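# Screw a feeder screw into the red-taped housing hole

## Task

Pick up a screw from the screw feeder and turn it with the screwdriver motor into the housing hole at the corner marked with red tape, until the motor halts on its own (stopped_at_torque=1). After that, do not turn or shift the screw. None of the other three holes may end up with a screw tip in it. If a screw was pressed in rather than turned, unscrew it fully and drive it again. Finally, raise the screwdriver well above the screw head, release the screw, and move away.

## Robot and tools

Robot: one arm carrying a powered screwdriver. The tool is a hex key inside a thin vacuum sleeve that can hold a screw on the key. The tool point is the tip of the key when nothing presses on it. The key points along the tool point's +z axis and can be pushed back up to 12 mm. A flat block sticks out about 9 cm from the last joint's axis, toward the tool's -y side, and turns with it, so watch it for collisions.

Frames: the scene frame has its origin on the table top below the arm's base, +z up, and +y to the left when facing along +x. The base may be tilted. Motion commands are given in the tool point's own axes, not the scene frame.

execute_actions(actions): actions is a list of up to 15 actions, run in order. Each action is a table of 1 to 15 rows. Each row is one control step (1/30 s). A shorter table repeats its last row until 15 steps (0.5 s) are done. There is a single arm, so each row is one list of 9 numbers, each in [-1, 1], in this order: dx, dy, dz, rx, ry, rz, spindle, torque_limit, sleeve_vacuum.
- dx..rz are an offset, not a pose. They are measured from the tool point's measured pose at the start of that action, in tool axes. For a call's first action, this is the last pose a result reported. Rows do not add up; each is relative to the same start. 1.0 = 0.6 m of travel or 180 degrees. rx, ry, rz form a single rotation vector.
- spindle: +1 = 500 rpm clockwise (screws in), -1 = 500 rpm the other way. It needs 0.5 s to reach full speed. The value persists and the motor keeps running between calls and while you reply. The arm does not follow the screw on its own, so finish actions with spindle 0.
- torque_limit: linear, -1 = 0.3 N m to +1 = 1.2 N m. It persists.
- sleeve_vacuum: above 0.01 holds a screw; anything else releases it. It persists.
An empty list just returns the state and images.

Per step, the commanded pose is clipped to 100 mm and 16 degrees from the measured pose. After an action, the arm goes only as far as the last clipped pose, so large offsets may need further actions. Motion trails commands by about 0.17 s. Position wins over orientation when both cannot be met.

move(target, speed, stop_force, blocking): target is one 9-number row laid out as above. Its first six numbers are an offset in tool axes from the pose in the latest result that shows one. The tool numbers are applied at the start. The path is straight and lasts 0.5 to 10 s; longer ones stop after 10 s, short of the target. Rotation takes the shorter way. speed is in m/s, 0.002 to 0.5, default 0.25; rotation is capped at twice that in rad/s. The path does not slow for obstacles, and the real tool can lag behind it, stray from it, or overshoot speed.
stop_force (N, 13 to 80) ends the path when the wrist sensor senses that much extra push against the motion for 2 steps. The tool then backs up 2 steps and holds. With it, and a very low speed, the target may lie well beyond the surface. It is unavailable in the first 0.2 s and cannot be combined with blocking=false. Omit it when pulling away from a contact. It is unreliable on rotating moves. The arm above the sensor is not sensed. Pressing may briefly exceed stop_force.
blocking=false returns after 0.5 s while motion continues. Use wait(0) to check on it, or stop. Other motion commands are refused until the move ends.
The "move:" line gives the ending: done, off_target, moving, held, fault, or contact (the stop_force triggered; this outranks the others). It also gives the limits that acted (paced = pose was clipped; held = a check blocked some steps, after which the arm may speed up) and the distance to target.

wait(seconds): 0 to 10. The arm holds its last command, and any running move continues.
stop(): brakes a running move; the arm needs room to brake. The spindle keeps running.
zoom_image(camera, region): camera is cam_high (672x504), cam_low (672x504) or cam_wrist (616x616). region is [x0, y0, x1, y1] in pixels from the top-left corner, at most 504 by 504.
finished_scene(scene): ends the current scene, given by its number (integer 1 to 2). This is final.

Result lines: end_effector_position (m) and end_effector_quat_wxyz, plus velocities (m/s, rad/s), in the scene frame. The printed position gets less accurate at long reach. "Hand target" is the pose the controller is currently heading for. "pose unreachable" means the clearance check changed or blocked the command; the base's mount counts as part of the arm. Wrist force and Wrist torque are [x y z] in tool axes. Contact force points from the surface back into the arm. They carry a fixed offset of up to about 5.5 N, noise of up to 3.4 N SD, and saturate near 100 N. "no reading" is normal at the start. Screw fields: screw_detected = 1 when sleeve_vacuum_kpa is above 30 (a head seals the sleeve). turns counts key turns since the start, clockwise positive. stopped_at_torque = 1 when tightening halted itself.

Screwing: place the tool point on the screw's axis, 2 mm below the top of the head. Rotate slowly with spindle between -0.2 and 0.2: negative values seat the key without driving, positive values also drive. While driving, move the arm along with the screw by 0.7 mm per turn. The motor halts at 95 % of torque_limit when the head seats or the thread jams. After that, positive spindle does nothing until spindle has stayed at 0 or below for 0.5 s. Loosening never halts by itself; if turns stops falling, raise torque_limit. Once tight, do not spin the screw again. Lift well clear, set sleeve_vacuum to 0 or less, and retreat.

Avoid: a contact force of 150 N or more, or any joint exceeding its load limit (shoulder pan/lift 287, elbow 130, wrists 46.9 N m). Either causes a 10 s stop that skips the rest of the call. The arm is stiff, so aiming even slightly into a firm surface can trigger this; approach slowly, preferably with stop_force. Also avoid dropping screws, slamming, hard pushes, and anything falling off the table. Loose objects may get nudged now and then. Holding loads heats the motors: MOTOR HOT appears at 70 °C, and at 85 °C an OVER-TEMPERATURE FAULT brakes the arm until it cools. Joint ranges (rad): pan ±3.142, elbow 0 to 3.142, others ±6.283; the elbow cannot straighten fully.

Each tool is called after ">>>" as a command line: name --argument value for each argument, lists and objects as JSON in quotes; but a table of rows of numbers goes row by row, as --pt "numbers of a row", without its own name.

## Session

>>> execute_actions --actions '[]'

Scene clock: 0.00 s.
end_effector_position=(+0.4035, +0.2524, +0.3583) sleeve_vacuum_kpa=0 screw_detected=0 stopped_at_torque=0 turns=0.00 end_effector_quat_wxyz=(+0.267, +0.641, +0.667, -0.270) end_effector_velocity=(-0.001, -0.001, -0.000) end_effector_angular_velocity=(+0.001, +0.000, -0.002)
Joint positions: [-0.455 -2.118  2.163 -1.614 -1.572 -0.455]
Joint velocities: [-0.001  0.     0.001  0.001  0.     0.   ]
Wrist force (N, on the end effector, along its own x y z axes, offset not removed): no reading
Wrist torque (N m, same axes, about the end effector's origin, offset not removed): no reading
Hand target: +0.403, +0.252, +0.358; +0.267, +0.641, +0.667, -0.270

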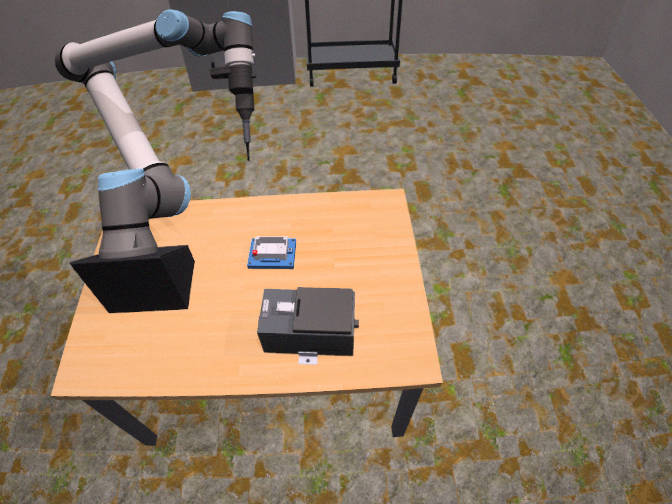

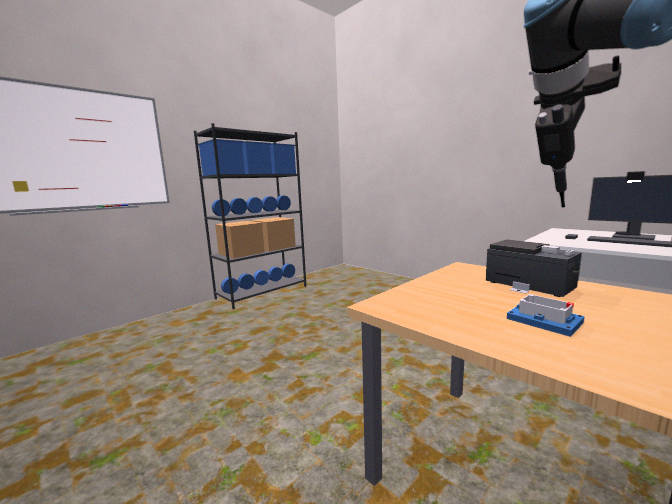

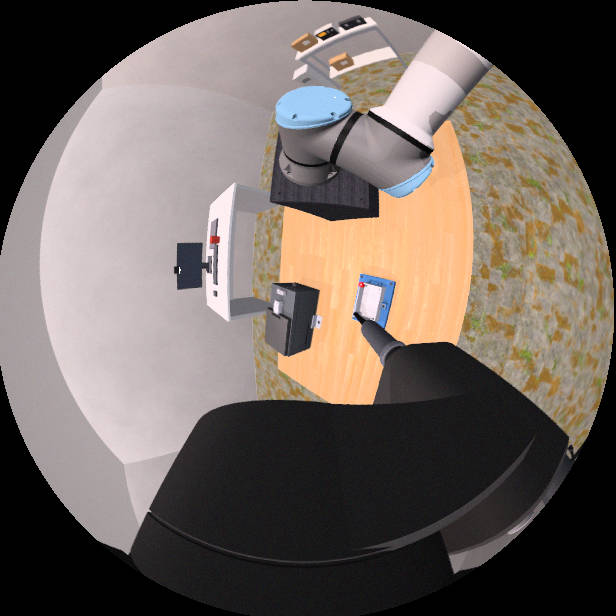

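>>> move --target '[0,0,0,0,0.2477,0,0,0,-1]' --speed 0.4

>>> move --target '[-0.69,0.06,0.24,0,0,0,0,0,-1]' --speed 0.3

Scene clock: 2.47 s.
end_effector_position=(+0.4033, +0.2528, +0.3583) sleeve_vacuum_kpa=0 screw_detected=0 stopped_at_torque=0 turns=0.00 end_effector_quat_wxyz=(-0.006, +0.695, +0.719, -0.006) end_effector_velocity=(-0.000, +0.000, -0.000) end_effector_angular_velocity=(+0.008, +0.002, +0.002)
Joint positions: [-0.947 -1.859  2.191 -1.227 -1.149 -1.098]
Joint velocities: [-0.001  0.006  0.     0.003  0.002 -0.006]
Wrist force (N, on the end effector, along its own x y z axes, offset not removed): [2.8 -1.8 3.7]
Wrist torque (N m, same axes, about the end effector's origin, offset not removed): [-0.53 -0.44 0.13]
Hand target: +0.403, +0.253, +0.358; -0.006, +0.695, +0.719, -0.006
Off the commanded pose: 0.000 m, 0 deg.
move: done

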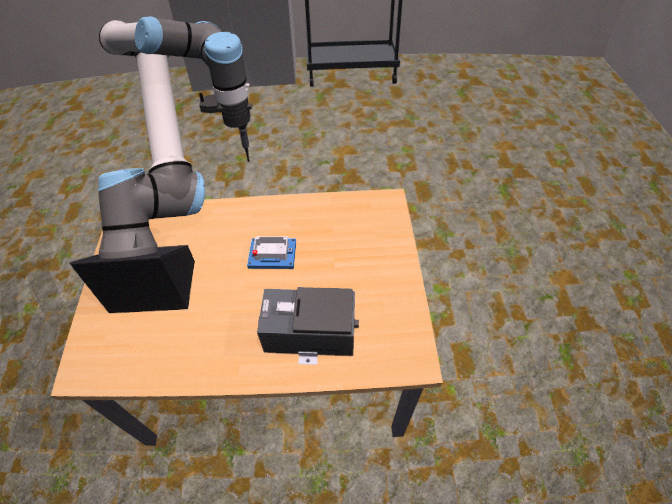

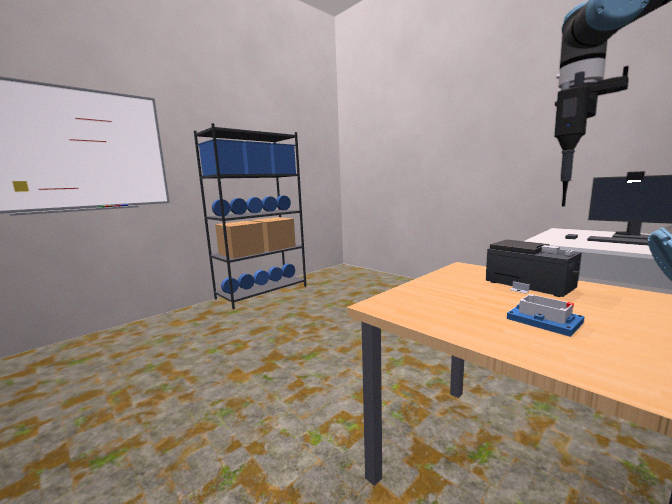

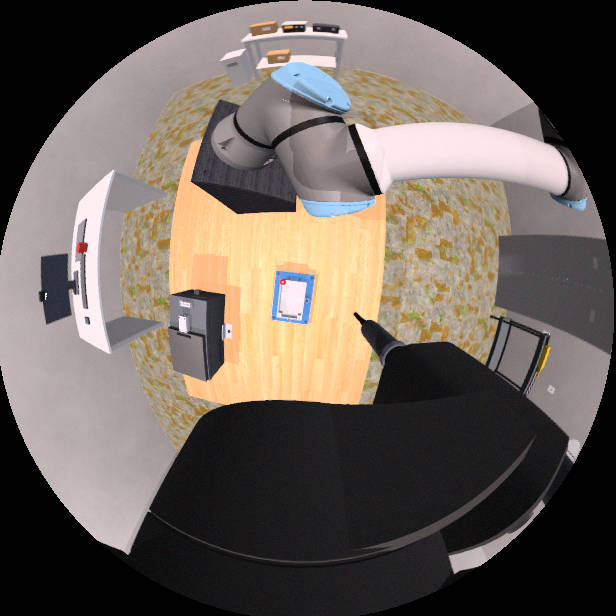

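Scene clock: 4.50 s.
end_effector_position=(+0.4506, -0.1594, +0.2137) sleeve_vacuum_kpa=0 screw_detected=0 stopped_at_torque=0 turns=0.00 end_effector_quat_wxyz=(-0.006, +0.695, +0.719, -0.006) end_effector_velocity=(+0.001, -0.003, +0.001) end_effector_angular_velocity=(-0.002, -0.003, -0.001)
Joint positions: [-1.081 -1.061  2.217 -2.01  -1.235 -1.208]
Joint velocities: [-0.003  0.003 -0.002 -0.004  0.     0.   ]
Wrist force (N, on the end effector, along its own x y z axes, offset not removed): [2.7 -1.5 3.3]
Wrist torque (N m, same axes, about the end effector's origin, offset not removed): [-0.51 -0.47 0.08]
Hand target: +0.451, -0.159, +0.214; -0.006, +0.695, +0.719, -0.006
Off the commanded pose: 0.001 m, 0 deg.
move: done

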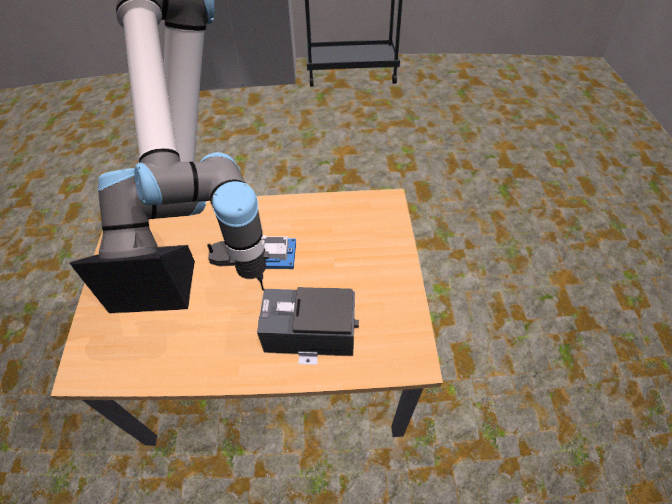

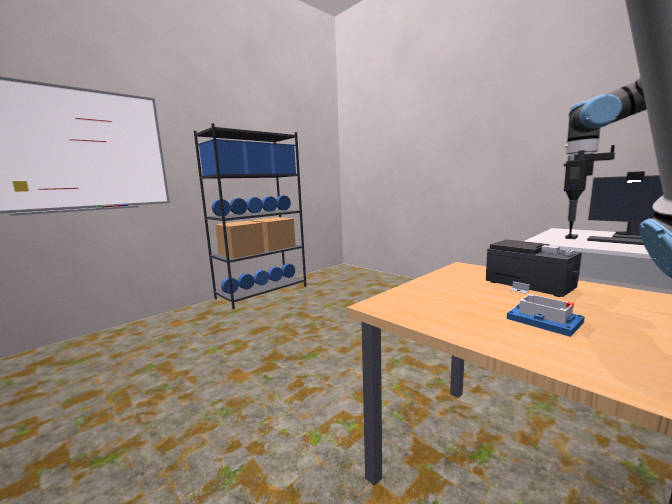

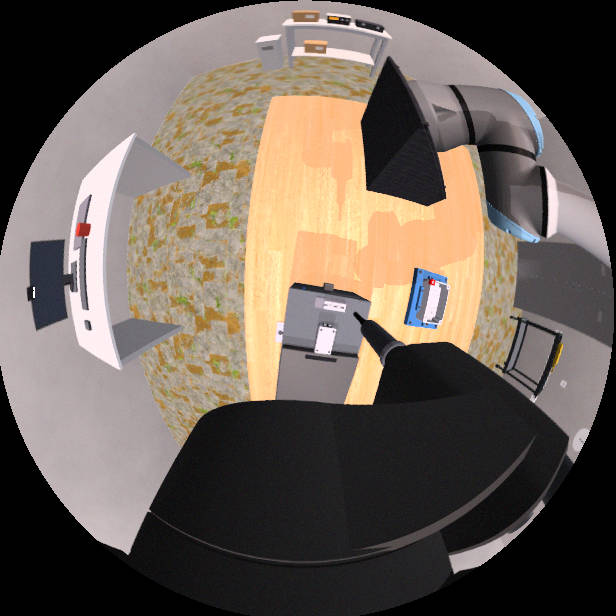

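>>> zoom_image --camera "cam_wrist" --region '[290,270,390,350]'

Region (290, 270, 390, 350) of cam_wrist's 616x616 image, scaled by 5.040, with more detail than that image has; it fills the top 403 rows of this view, and the rest is white.

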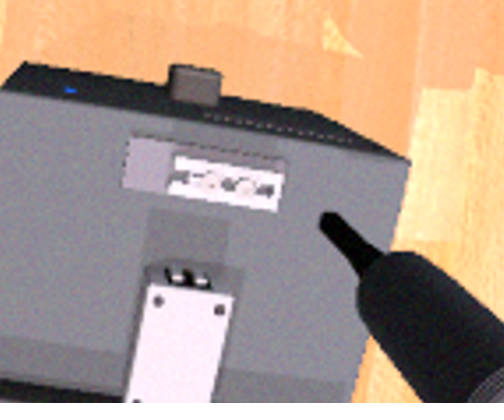

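>>> move --target '[-0.018,0,0.065,0,0,0,0,0,-1]' --speed 0.1

>>> zoom_image --camera "cam_wrist" --region '[310,280,390,344]'

Scene clock: 6.83 s.
end_effector_position=(+0.4503, -0.1702, +0.1748) sleeve_vacuum_kpa=0 screw_detected=0 stopped_at_torque=0 turns=0.00 end_effector_quat_wxyz=(-0.006, +0.695, +0.719, -0.006) end_effector_velocity=(+0.000, -0.001, -0.001) end_effector_angular_velocity=(-0.002, +0.001, +0.001)
Joint positions: [-1.066 -1.004  2.244 -2.098 -1.225 -1.196]
Joint velocities: [ 0.002  0.002  0.    -0.004 -0.001  0.   ]
Wrist force (N, on the end effector, along its own x y z axes, offset not removed): [1.0 -2.2 3.4]
Wrist torque (N m, same axes, about the end effector's origin, offset not removed): [-0.63 0.05 0.15]
Hand target: +0.450, -0.170, +0.175; -0.006, +0.695, +0.719, -0.006
Off the commanded pose: 0.000 m, 0 deg.
move: done

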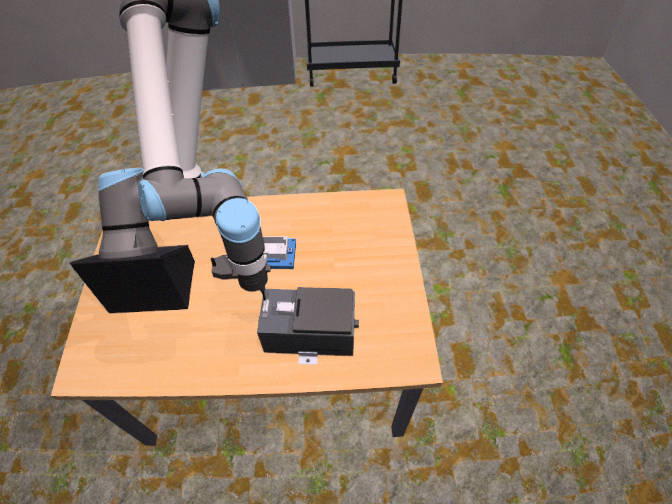

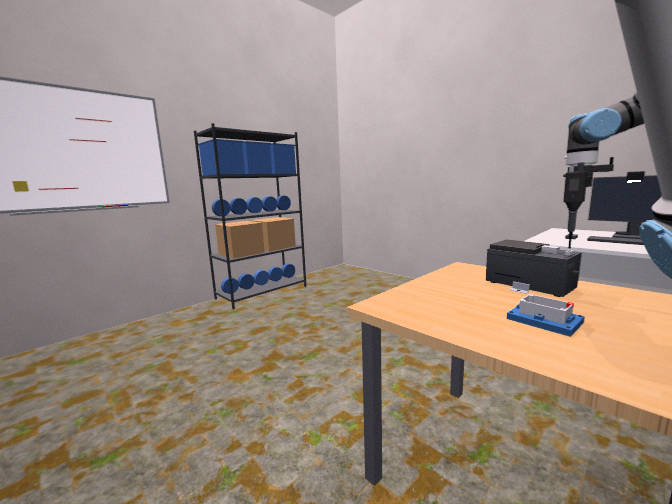

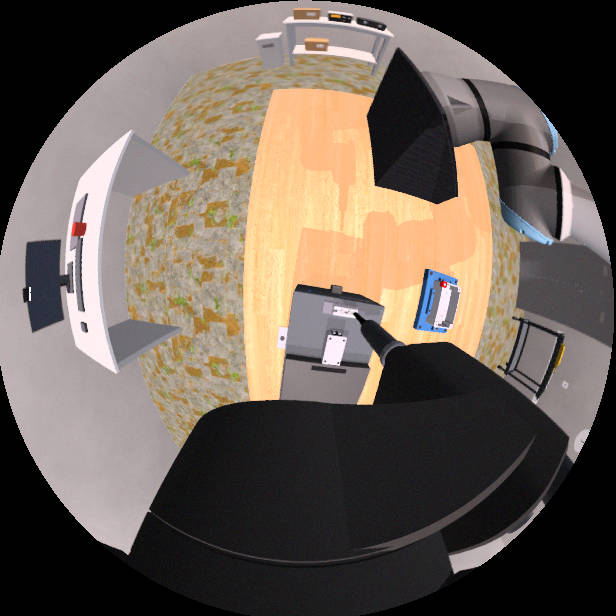

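Region (310, 280, 390, 344) of cam_wrist's 616x616 image, scaled by 6.300, with more detail than that image has; it fills the top 403 rows of this view, and the rest is white.

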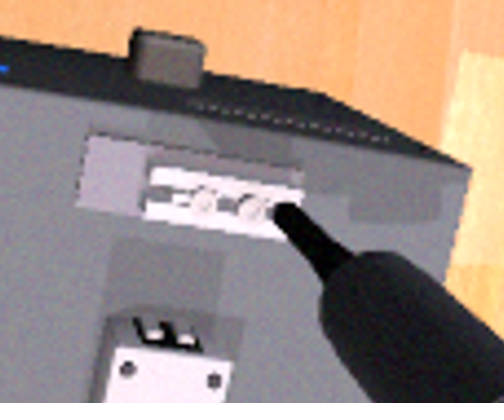

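>>> move --target '[-0.0067,0.002,0.012,0,0,0,0,0,-1]' --speed 0.03

>>> zoom_image --camera "cam_wrist" --region '[330,295,380,335]'

>>> zoom_image --camera "cam_high" --region '[245,280,295,320]'

Scene clock: 8.43 s.
end_effector_position=(+0.4515, -0.1741, +0.1677) sleeve_vacuum_kpa=0 screw_detected=0 stopped_at_torque=0 turns=0.00 end_effector_quat_wxyz=(-0.006, +0.695, +0.719, -0.006) end_effector_velocity=(+0.000, -0.001, -0.002) end_effector_angular_velocity=(+0.001, -0.001, -0.000)
Joint positions: [-1.063 -0.989  2.245 -2.115 -1.223 -1.193]
Joint velocities: [ 0.     0.004  0.001 -0.005  0.002  0.001]
Wrist force (N, on the end effector, along its own x y z axes, offset not removed): [2.4 -3.8 1.4]
Wrist torque (N m, same axes, about the end effector's origin, offset not removed): [-1.01 -0.39 0.23]
Hand target: +0.452, -0.174, +0.168; -0.006, +0.695, +0.719, -0.006
Off the commanded pose: 0.000 m, 0 deg.
move: done

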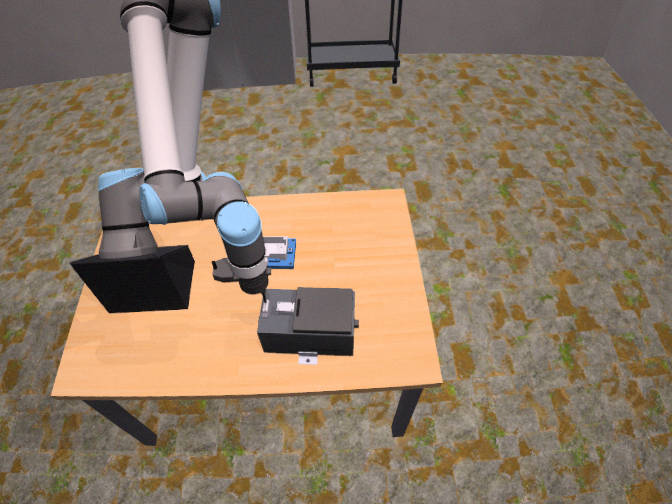

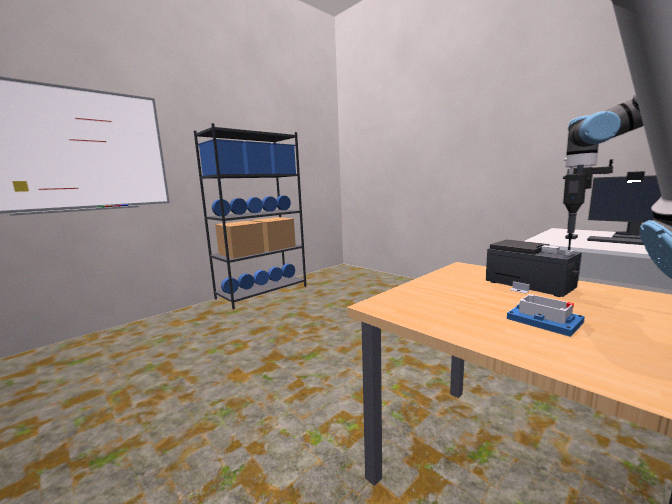

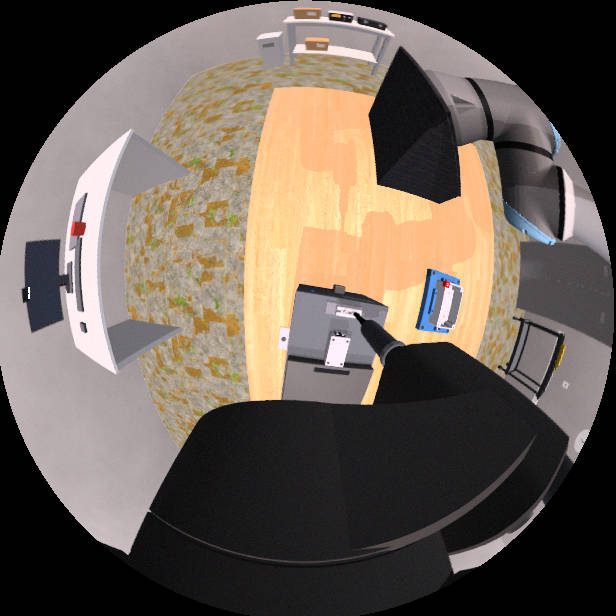

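Region (330, 295, 380, 335) of cam_wrist's 616x616 image, scaled by 10.080, with more detail than that image has; it fills the top 403 rows of this view, and the rest is white.

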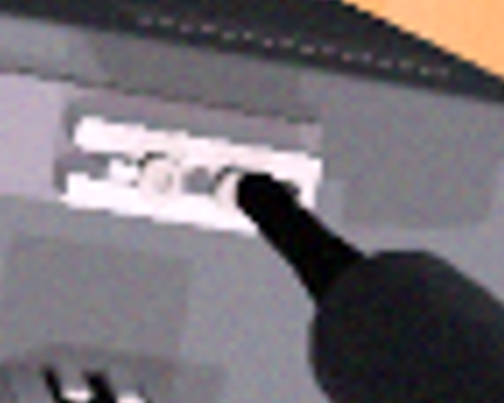

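Region (245, 280, 295, 320) of cam_high's 672x504 image, scaled by 10.080, with more detail than that image has; it fills the top 403 rows of this view, and the rest is white.

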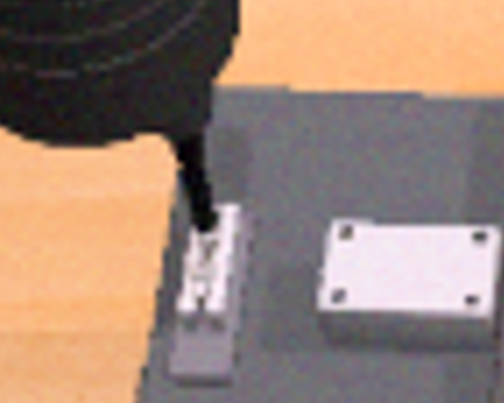

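>>> execute_actions --actions '[[[-0.0013,0.0013,0.004,0,0,0,-0.2,0,1]],[[0,0,0.004,0,0,0,-0.2,0,1]],[[0,0,0.001,0,0,0,-0.2,0,1]],[[-0.001,-0.0002,0,0,0,0,-0.2,0,1]],[[-0.001,-0.0002,0,0,0,0,0,0,1]]]'

>>> zoom_image --camera "cam_wrist" --region '[330,295,380,335]'

Scene clock: 12.43 s.
end_effector_position=(+0.4520, -0.1760, +0.1623) sleeve_vacuum_kpa=40 screw_detected=1 stopped_at_torque=0 turns=-3.28 end_effector_quat_wxyz=(-0.006, +0.695, +0.719, -0.006) end_effector_velocity=(-0.000, +0.000, -0.000) end_effector_angular_velocity=(-0.000, +0.001, +0.001)
Joint positions: [-1.06  -0.979  2.247 -2.127 -1.221 -1.191]
Joint velocities: [ 0.001  0.     0.    -0.    -0.     0.   ]
Wrist force (N, on the end effector, along its own x y z axes, offset not removed): [0.2 -2.6 -3.0]
Wrist torque (N m, same axes, about the end effector's origin, offset not removed): [-0.89 0.24 0.17]
Hand target: +0.452, -0.176, +0.162; -0.006, +0.695, +0.719, -0.006
Off the commanded pose: 0.000 m, 0 deg.

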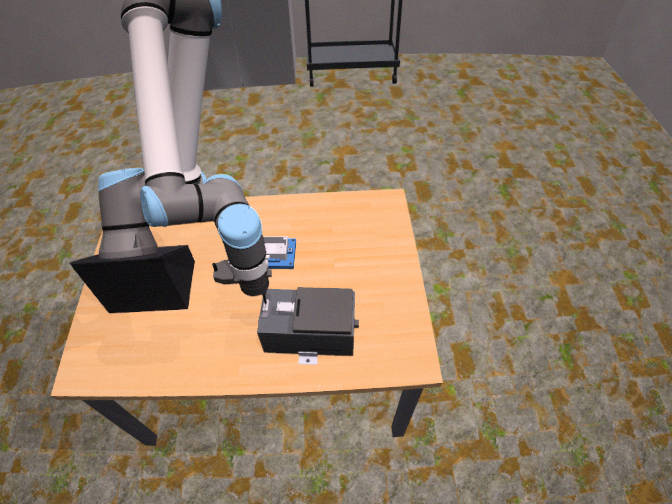

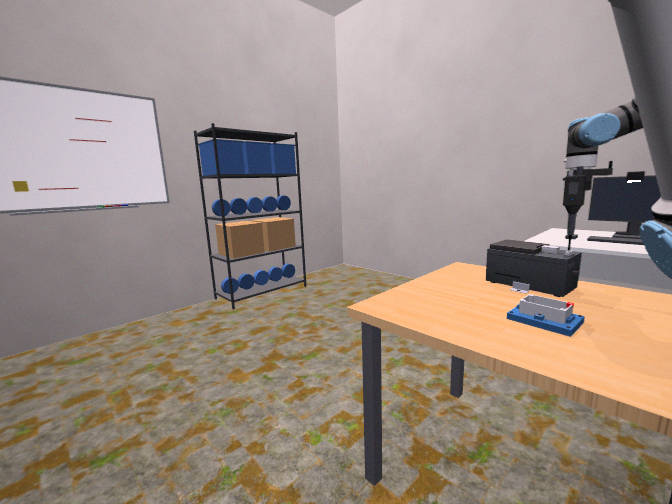

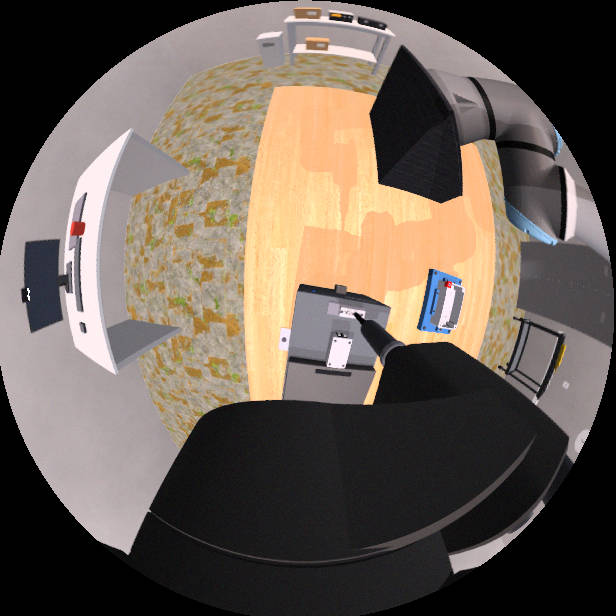

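Region (330, 295, 380, 335) of cam_wrist's 616x616 image, scaled by 10.080, with more detail than that image has; it fills the top 403 rows of this view, and the rest is white.

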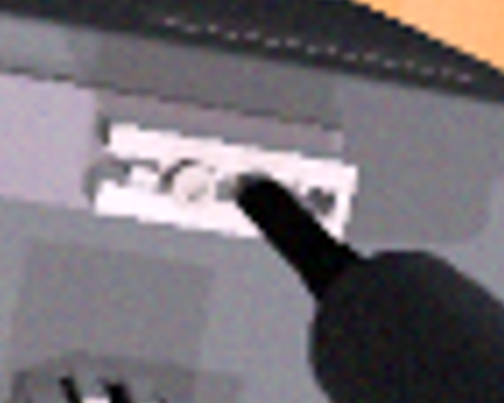

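>>> move --target '[0,0,-0.07,0,0,0,0,0,1]' --speed 0.06

>>> move --target '[0.51,-0.11,0.05,0,0,0,0,0,1]' --speed 0.2

Scene clock: 14.50 s.
end_effector_position=(+0.4527, -0.1760, +0.2042) sleeve_vacuum_kpa=40 screw_detected=1 stopped_at_torque=0 turns=-3.28 end_effector_quat_wxyz=(-0.006, +0.695, +0.719, -0.006) end_effector_velocity=(-0.000, +0.000, +0.000) end_effector_angular_velocity=(+0.000, +0.000, +0.000)
Joint positions: [-1.083 -1.022  2.207 -2.038 -1.236 -1.209]
Joint velocities: [-0.    -0.    -0.     0.001 -0.    -0.001]
Wrist force (N, on the end effector, along its own x y z axes, offset not removed): [0.7 -1.7 2.9]
Wrist torque (N m, same axes, about the end effector's origin, offset not removed): [-0.47 0.18 0.10]
Hand target: +0.453, -0.176, +0.204; -0.006, +0.695, +0.719, -0.006
Off the commanded pose: 0.000 m, 0 deg.
move: done

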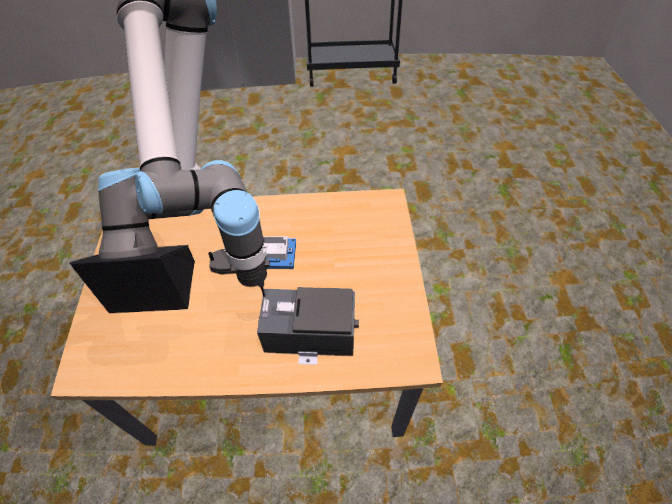

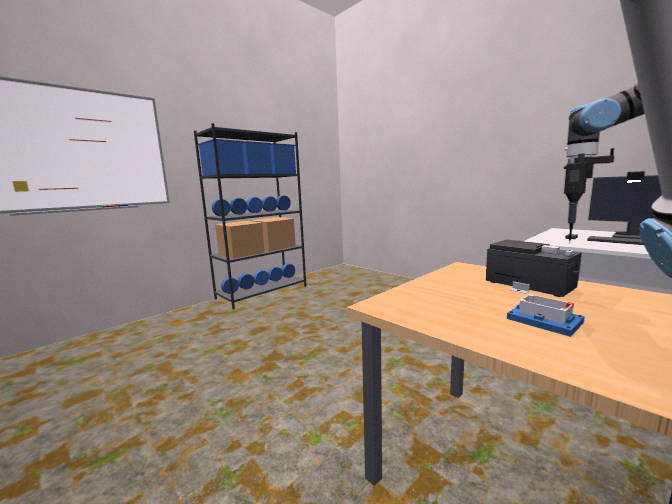

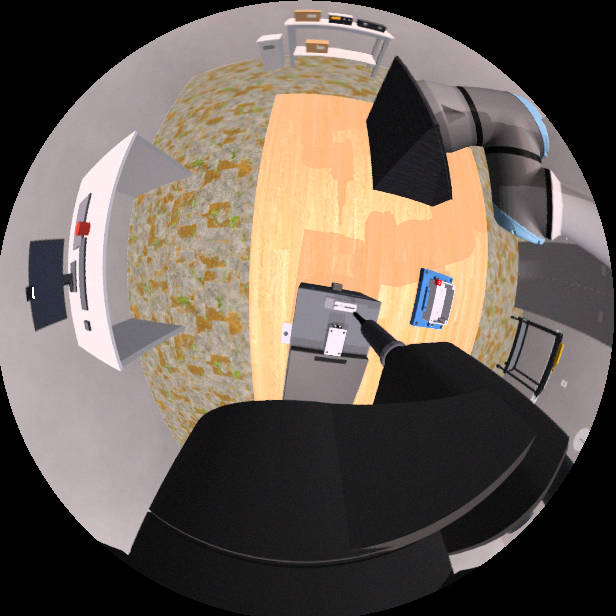

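Scene clock: 16.57 s.
end_effector_position=(+0.3761, +0.1273, +0.1753) sleeve_vacuum_kpa=40 screw_detected=1 stopped_at_torque=0 turns=-3.28 end_effector_quat_wxyz=(-0.006, +0.695, +0.719, -0.006) end_effector_velocity=(-0.001, +0.002, +0.001) end_effector_angular_velocity=(+0.000, +0.000, -0.001)
Joint positions: [-0.947 -1.674  2.517 -1.737 -1.149 -1.097]
Joint velocities: [-0.    -0.005  0.     0.005 -0.     0.   ]
Wrist force (N, on the end effector, along its own x y z axes, offset not removed): [2.1 -2.4 3.0]
Wrist torque (N m, same axes, about the end effector's origin, offset not removed): [-0.71 -0.22 0.21]
Hand target: +0.376, +0.127, +0.175; -0.006, +0.695, +0.719, -0.006
Off the commanded pose: 0.001 m, 0 deg.
move: done

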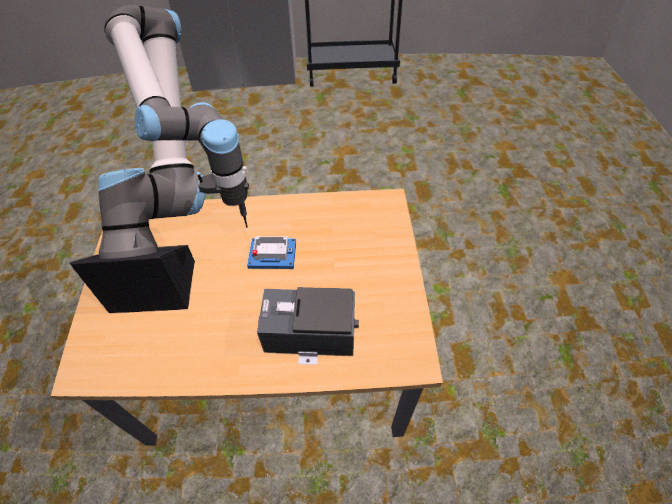

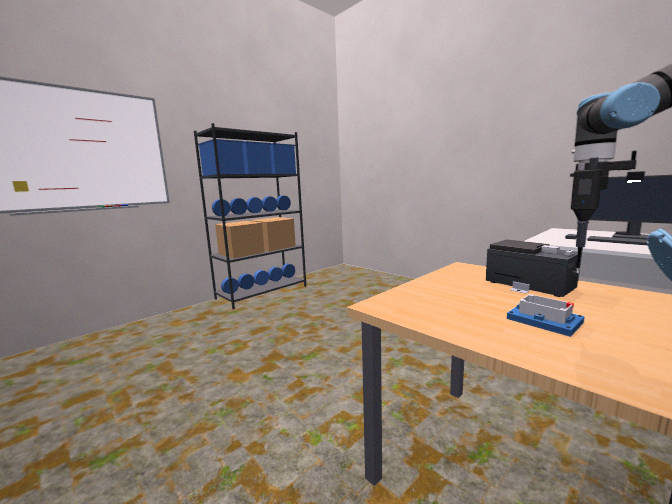

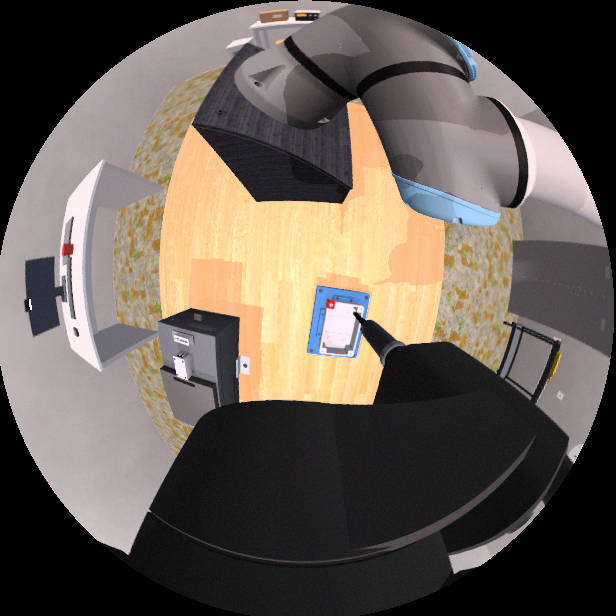

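>>> move --target '[-0.027,0.005,0.14,0,0,0,0,0,1]' --speed 0.1

>>> zoom_image --camera "cam_wrist" --region '[310,280,390,344]'

Scene clock: 19.07 s.
end_effector_position=(+0.3782, +0.1111, +0.0913) sleeve_vacuum_kpa=40 screw_detected=1 stopped_at_torque=0 turns=-3.28 end_effector_quat_wxyz=(-0.006, +0.695, +0.719, -0.006) end_effector_velocity=(+0.001, -0.001, -0.001) end_effector_angular_velocity=(-0.001, -0.001, +0.001)
Joint positions: [-0.868 -1.535  2.611 -2.002 -1.1   -1.028]
Joint velocities: [ 0.001  0.002  0.    -0.005  0.001  0.001]
Wrist force (N, on the end effector, along its own x y z axes, offset not removed): [2.2 -1.4 2.2]
Wrist torque (N m, same axes, about the end effector's origin, offset not removed): [-0.36 -0.39 0.05]
Hand target: +0.378, +0.111, +0.091; -0.006, +0.695, +0.719, -0.006
Off the commanded pose: 0.000 m, 0 deg.
move: done

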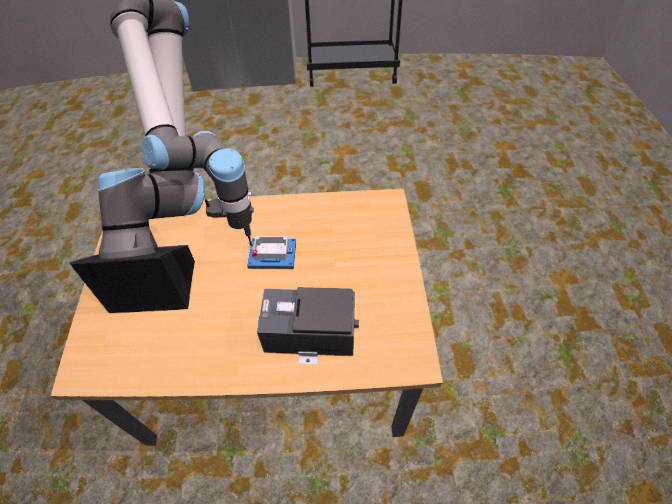

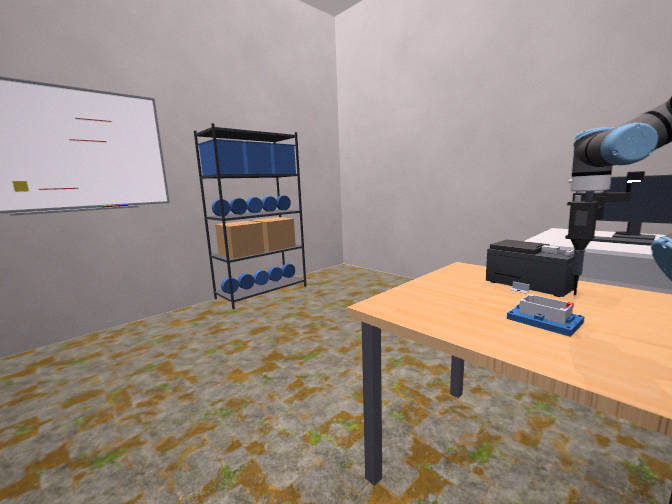

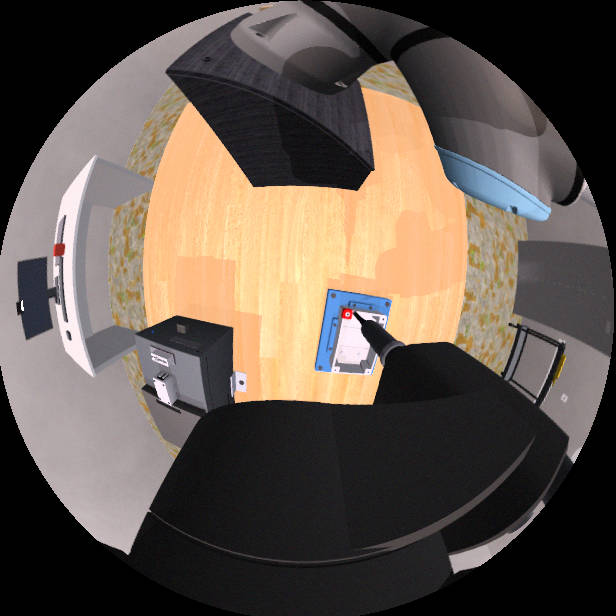

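Region (310, 280, 390, 344) of cam_wrist's 616x616 image, scaled by 6.300, with more detail than that image has; it fills the top 403 rows of this view, and the rest is white.

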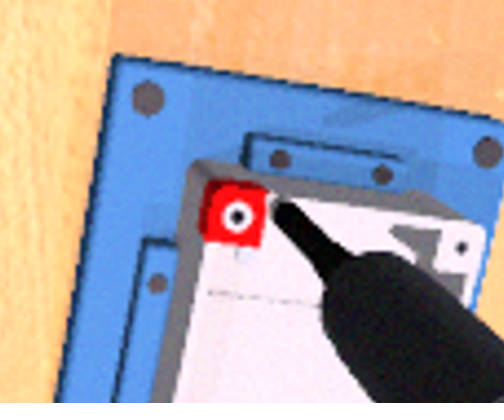

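>>> move --target '[-0.003,0.005,0.032,0,0,0,0,0,1]' --speed 0.04

>>> zoom_image --camera "cam_wrist" --region '[330,295,380,335]'

>>> zoom_image --camera "cam_high" --region '[235,225,285,265]'

Scene clock: 21.50 s.
end_effector_position=(+0.3809, +0.1094, +0.0722) sleeve_vacuum_kpa=40 screw_detected=1 stopped_at_torque=0 turns=-3.28 end_effector_quat_wxyz=(-0.006, +0.695, +0.719, -0.006) end_effector_velocity=(-0.001, +0.000, -0.002) end_effector_angular_velocity=(+0.000, +0.002, +0.001)
Joint positions: [-0.841 -1.493  2.626 -2.069 -1.085 -1.004]
Joint velocities: [ 0.003  0.003  0.002 -0.005  0.001  0.002]
Wrist force (N, on the end effector, along its own x y z axes, offset not removed): [0.9 -3.5 -2.1]
Wrist torque (N m, same axes, about the end effector's origin, offset not removed): [-0.81 0.20 0.17]
Hand target: +0.381, +0.109, +0.072; -0.006, +0.695, +0.719, -0.006
Off the commanded pose: 0.000 m, 0 deg.
move: done

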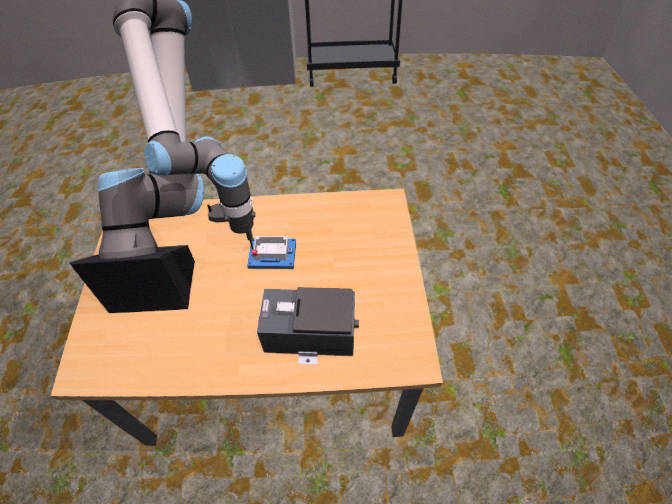

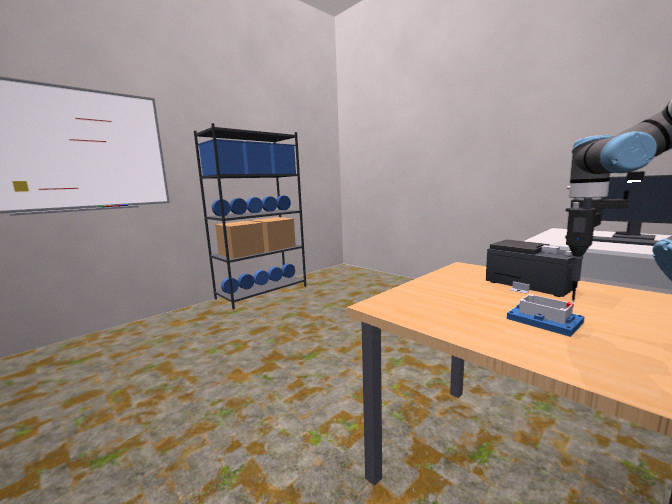

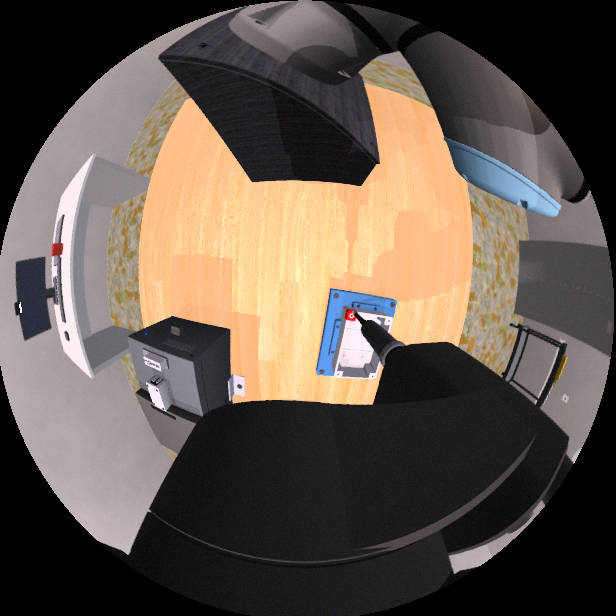

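Region (330, 295, 380, 335) of cam_wrist's 616x616 image, scaled by 10.080, with more detail than that image has; it fills the top 403 rows of this view, and the rest is white.

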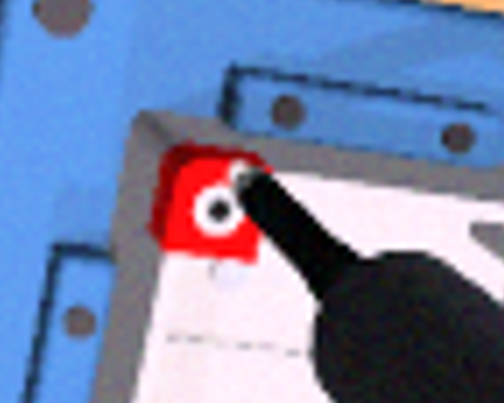

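Region (235, 225, 285, 265) of cam_high's 672x504 image, scaled by 10.080, with more detail than that image has; it fills the top 403 rows of this view, and the rest is white.

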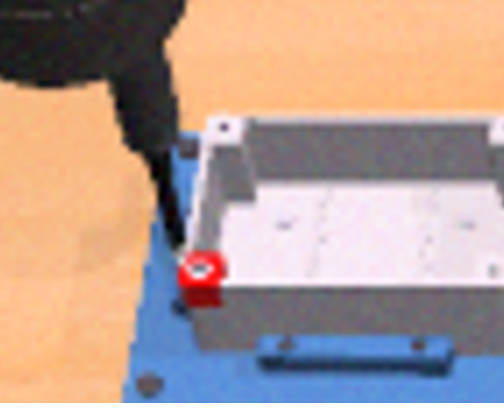

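>>> execute_actions --actions '[[[0,0,-0.008,0,0,0,0,0,1]],[[-0.0042,0.008,0,0,0,0,0,0,1]],[[0,0,0,0,0,0,0,0,1]]]'

>>> zoom_image --camera "cam_wrist" --region '[330,295,380,335]'

>>> zoom_image --camera "cam_high" --region '[235,225,285,265]'

Scene clock: 24.10 s.
end_effector_position=(+0.3859, +0.1071, +0.0769) sleeve_vacuum_kpa=40 screw_detected=1 stopped_at_torque=0 turns=-3.28 end_effector_quat_wxyz=(-0.006, +0.695, +0.719, -0.006) end_effector_velocity=(-0.001, +0.000, -0.001) end_effector_angular_velocity=(+0.001, +0.001, -0.001)
Joint positions: [-0.841 -1.488  2.614 -2.062 -1.084 -1.003]
Joint velocities: [-0.001  0.     0.001  0.001 -0.001 -0.   ]
Wrist force (N, on the end effector, along its own x y z axes, offset not removed): [2.4 -2.2 1.7]
Wrist torque (N m, same axes, about the end effector's origin, offset not removed): [-0.62 -0.51 0.11]
Hand target: +0.386, +0.107, +0.077; -0.006, +0.695, +0.719, -0.006
Off the commanded pose: 0.000 m, 0 deg.

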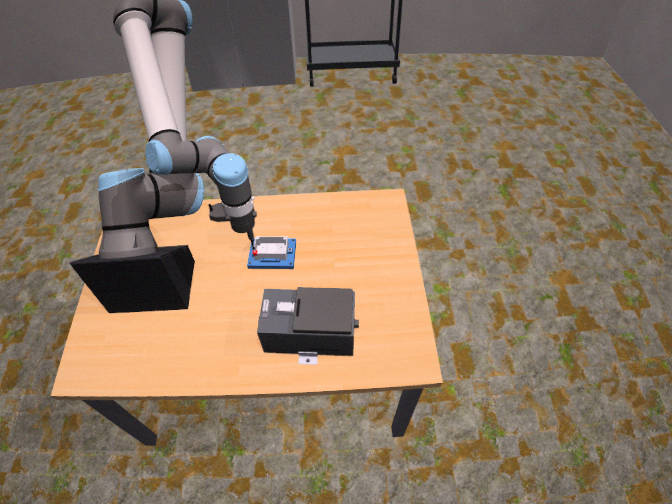

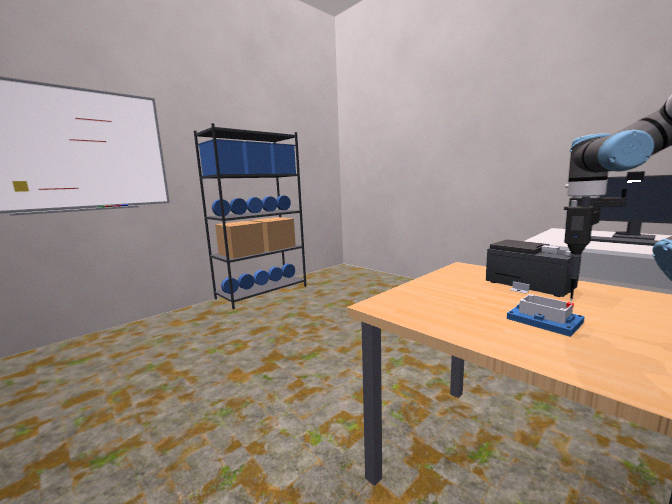

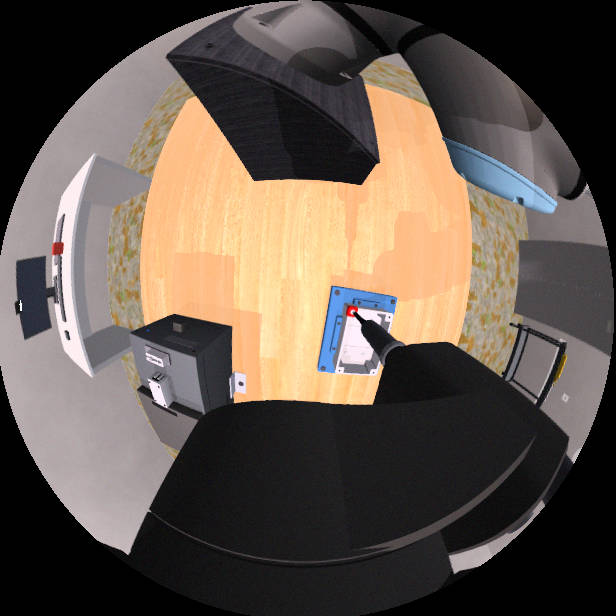

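Region (330, 295, 380, 335) of cam_wrist's 616x616 image, scaled by 10.080, with more detail than that image has; it fills the top 403 rows of this view, and the rest is white.

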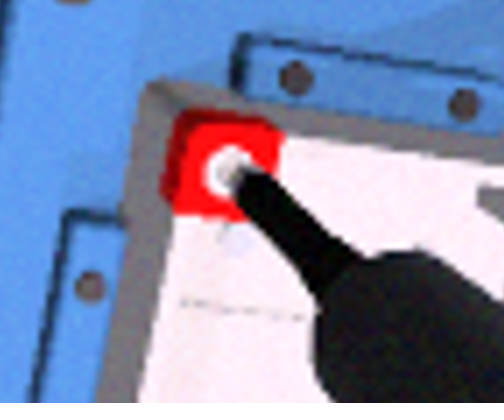

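Region (235, 225, 285, 265) of cam_high's 672x504 image, scaled by 10.080, with more detail than that image has; it fills the top 403 rows of this view, and the rest is white.

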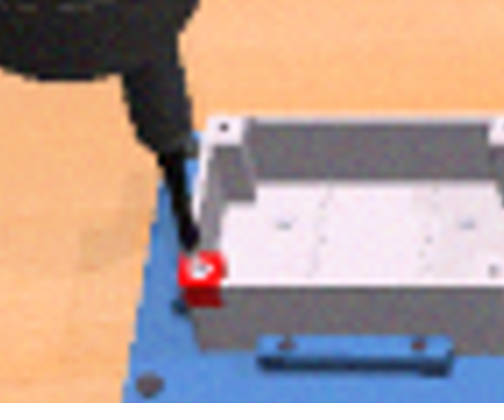

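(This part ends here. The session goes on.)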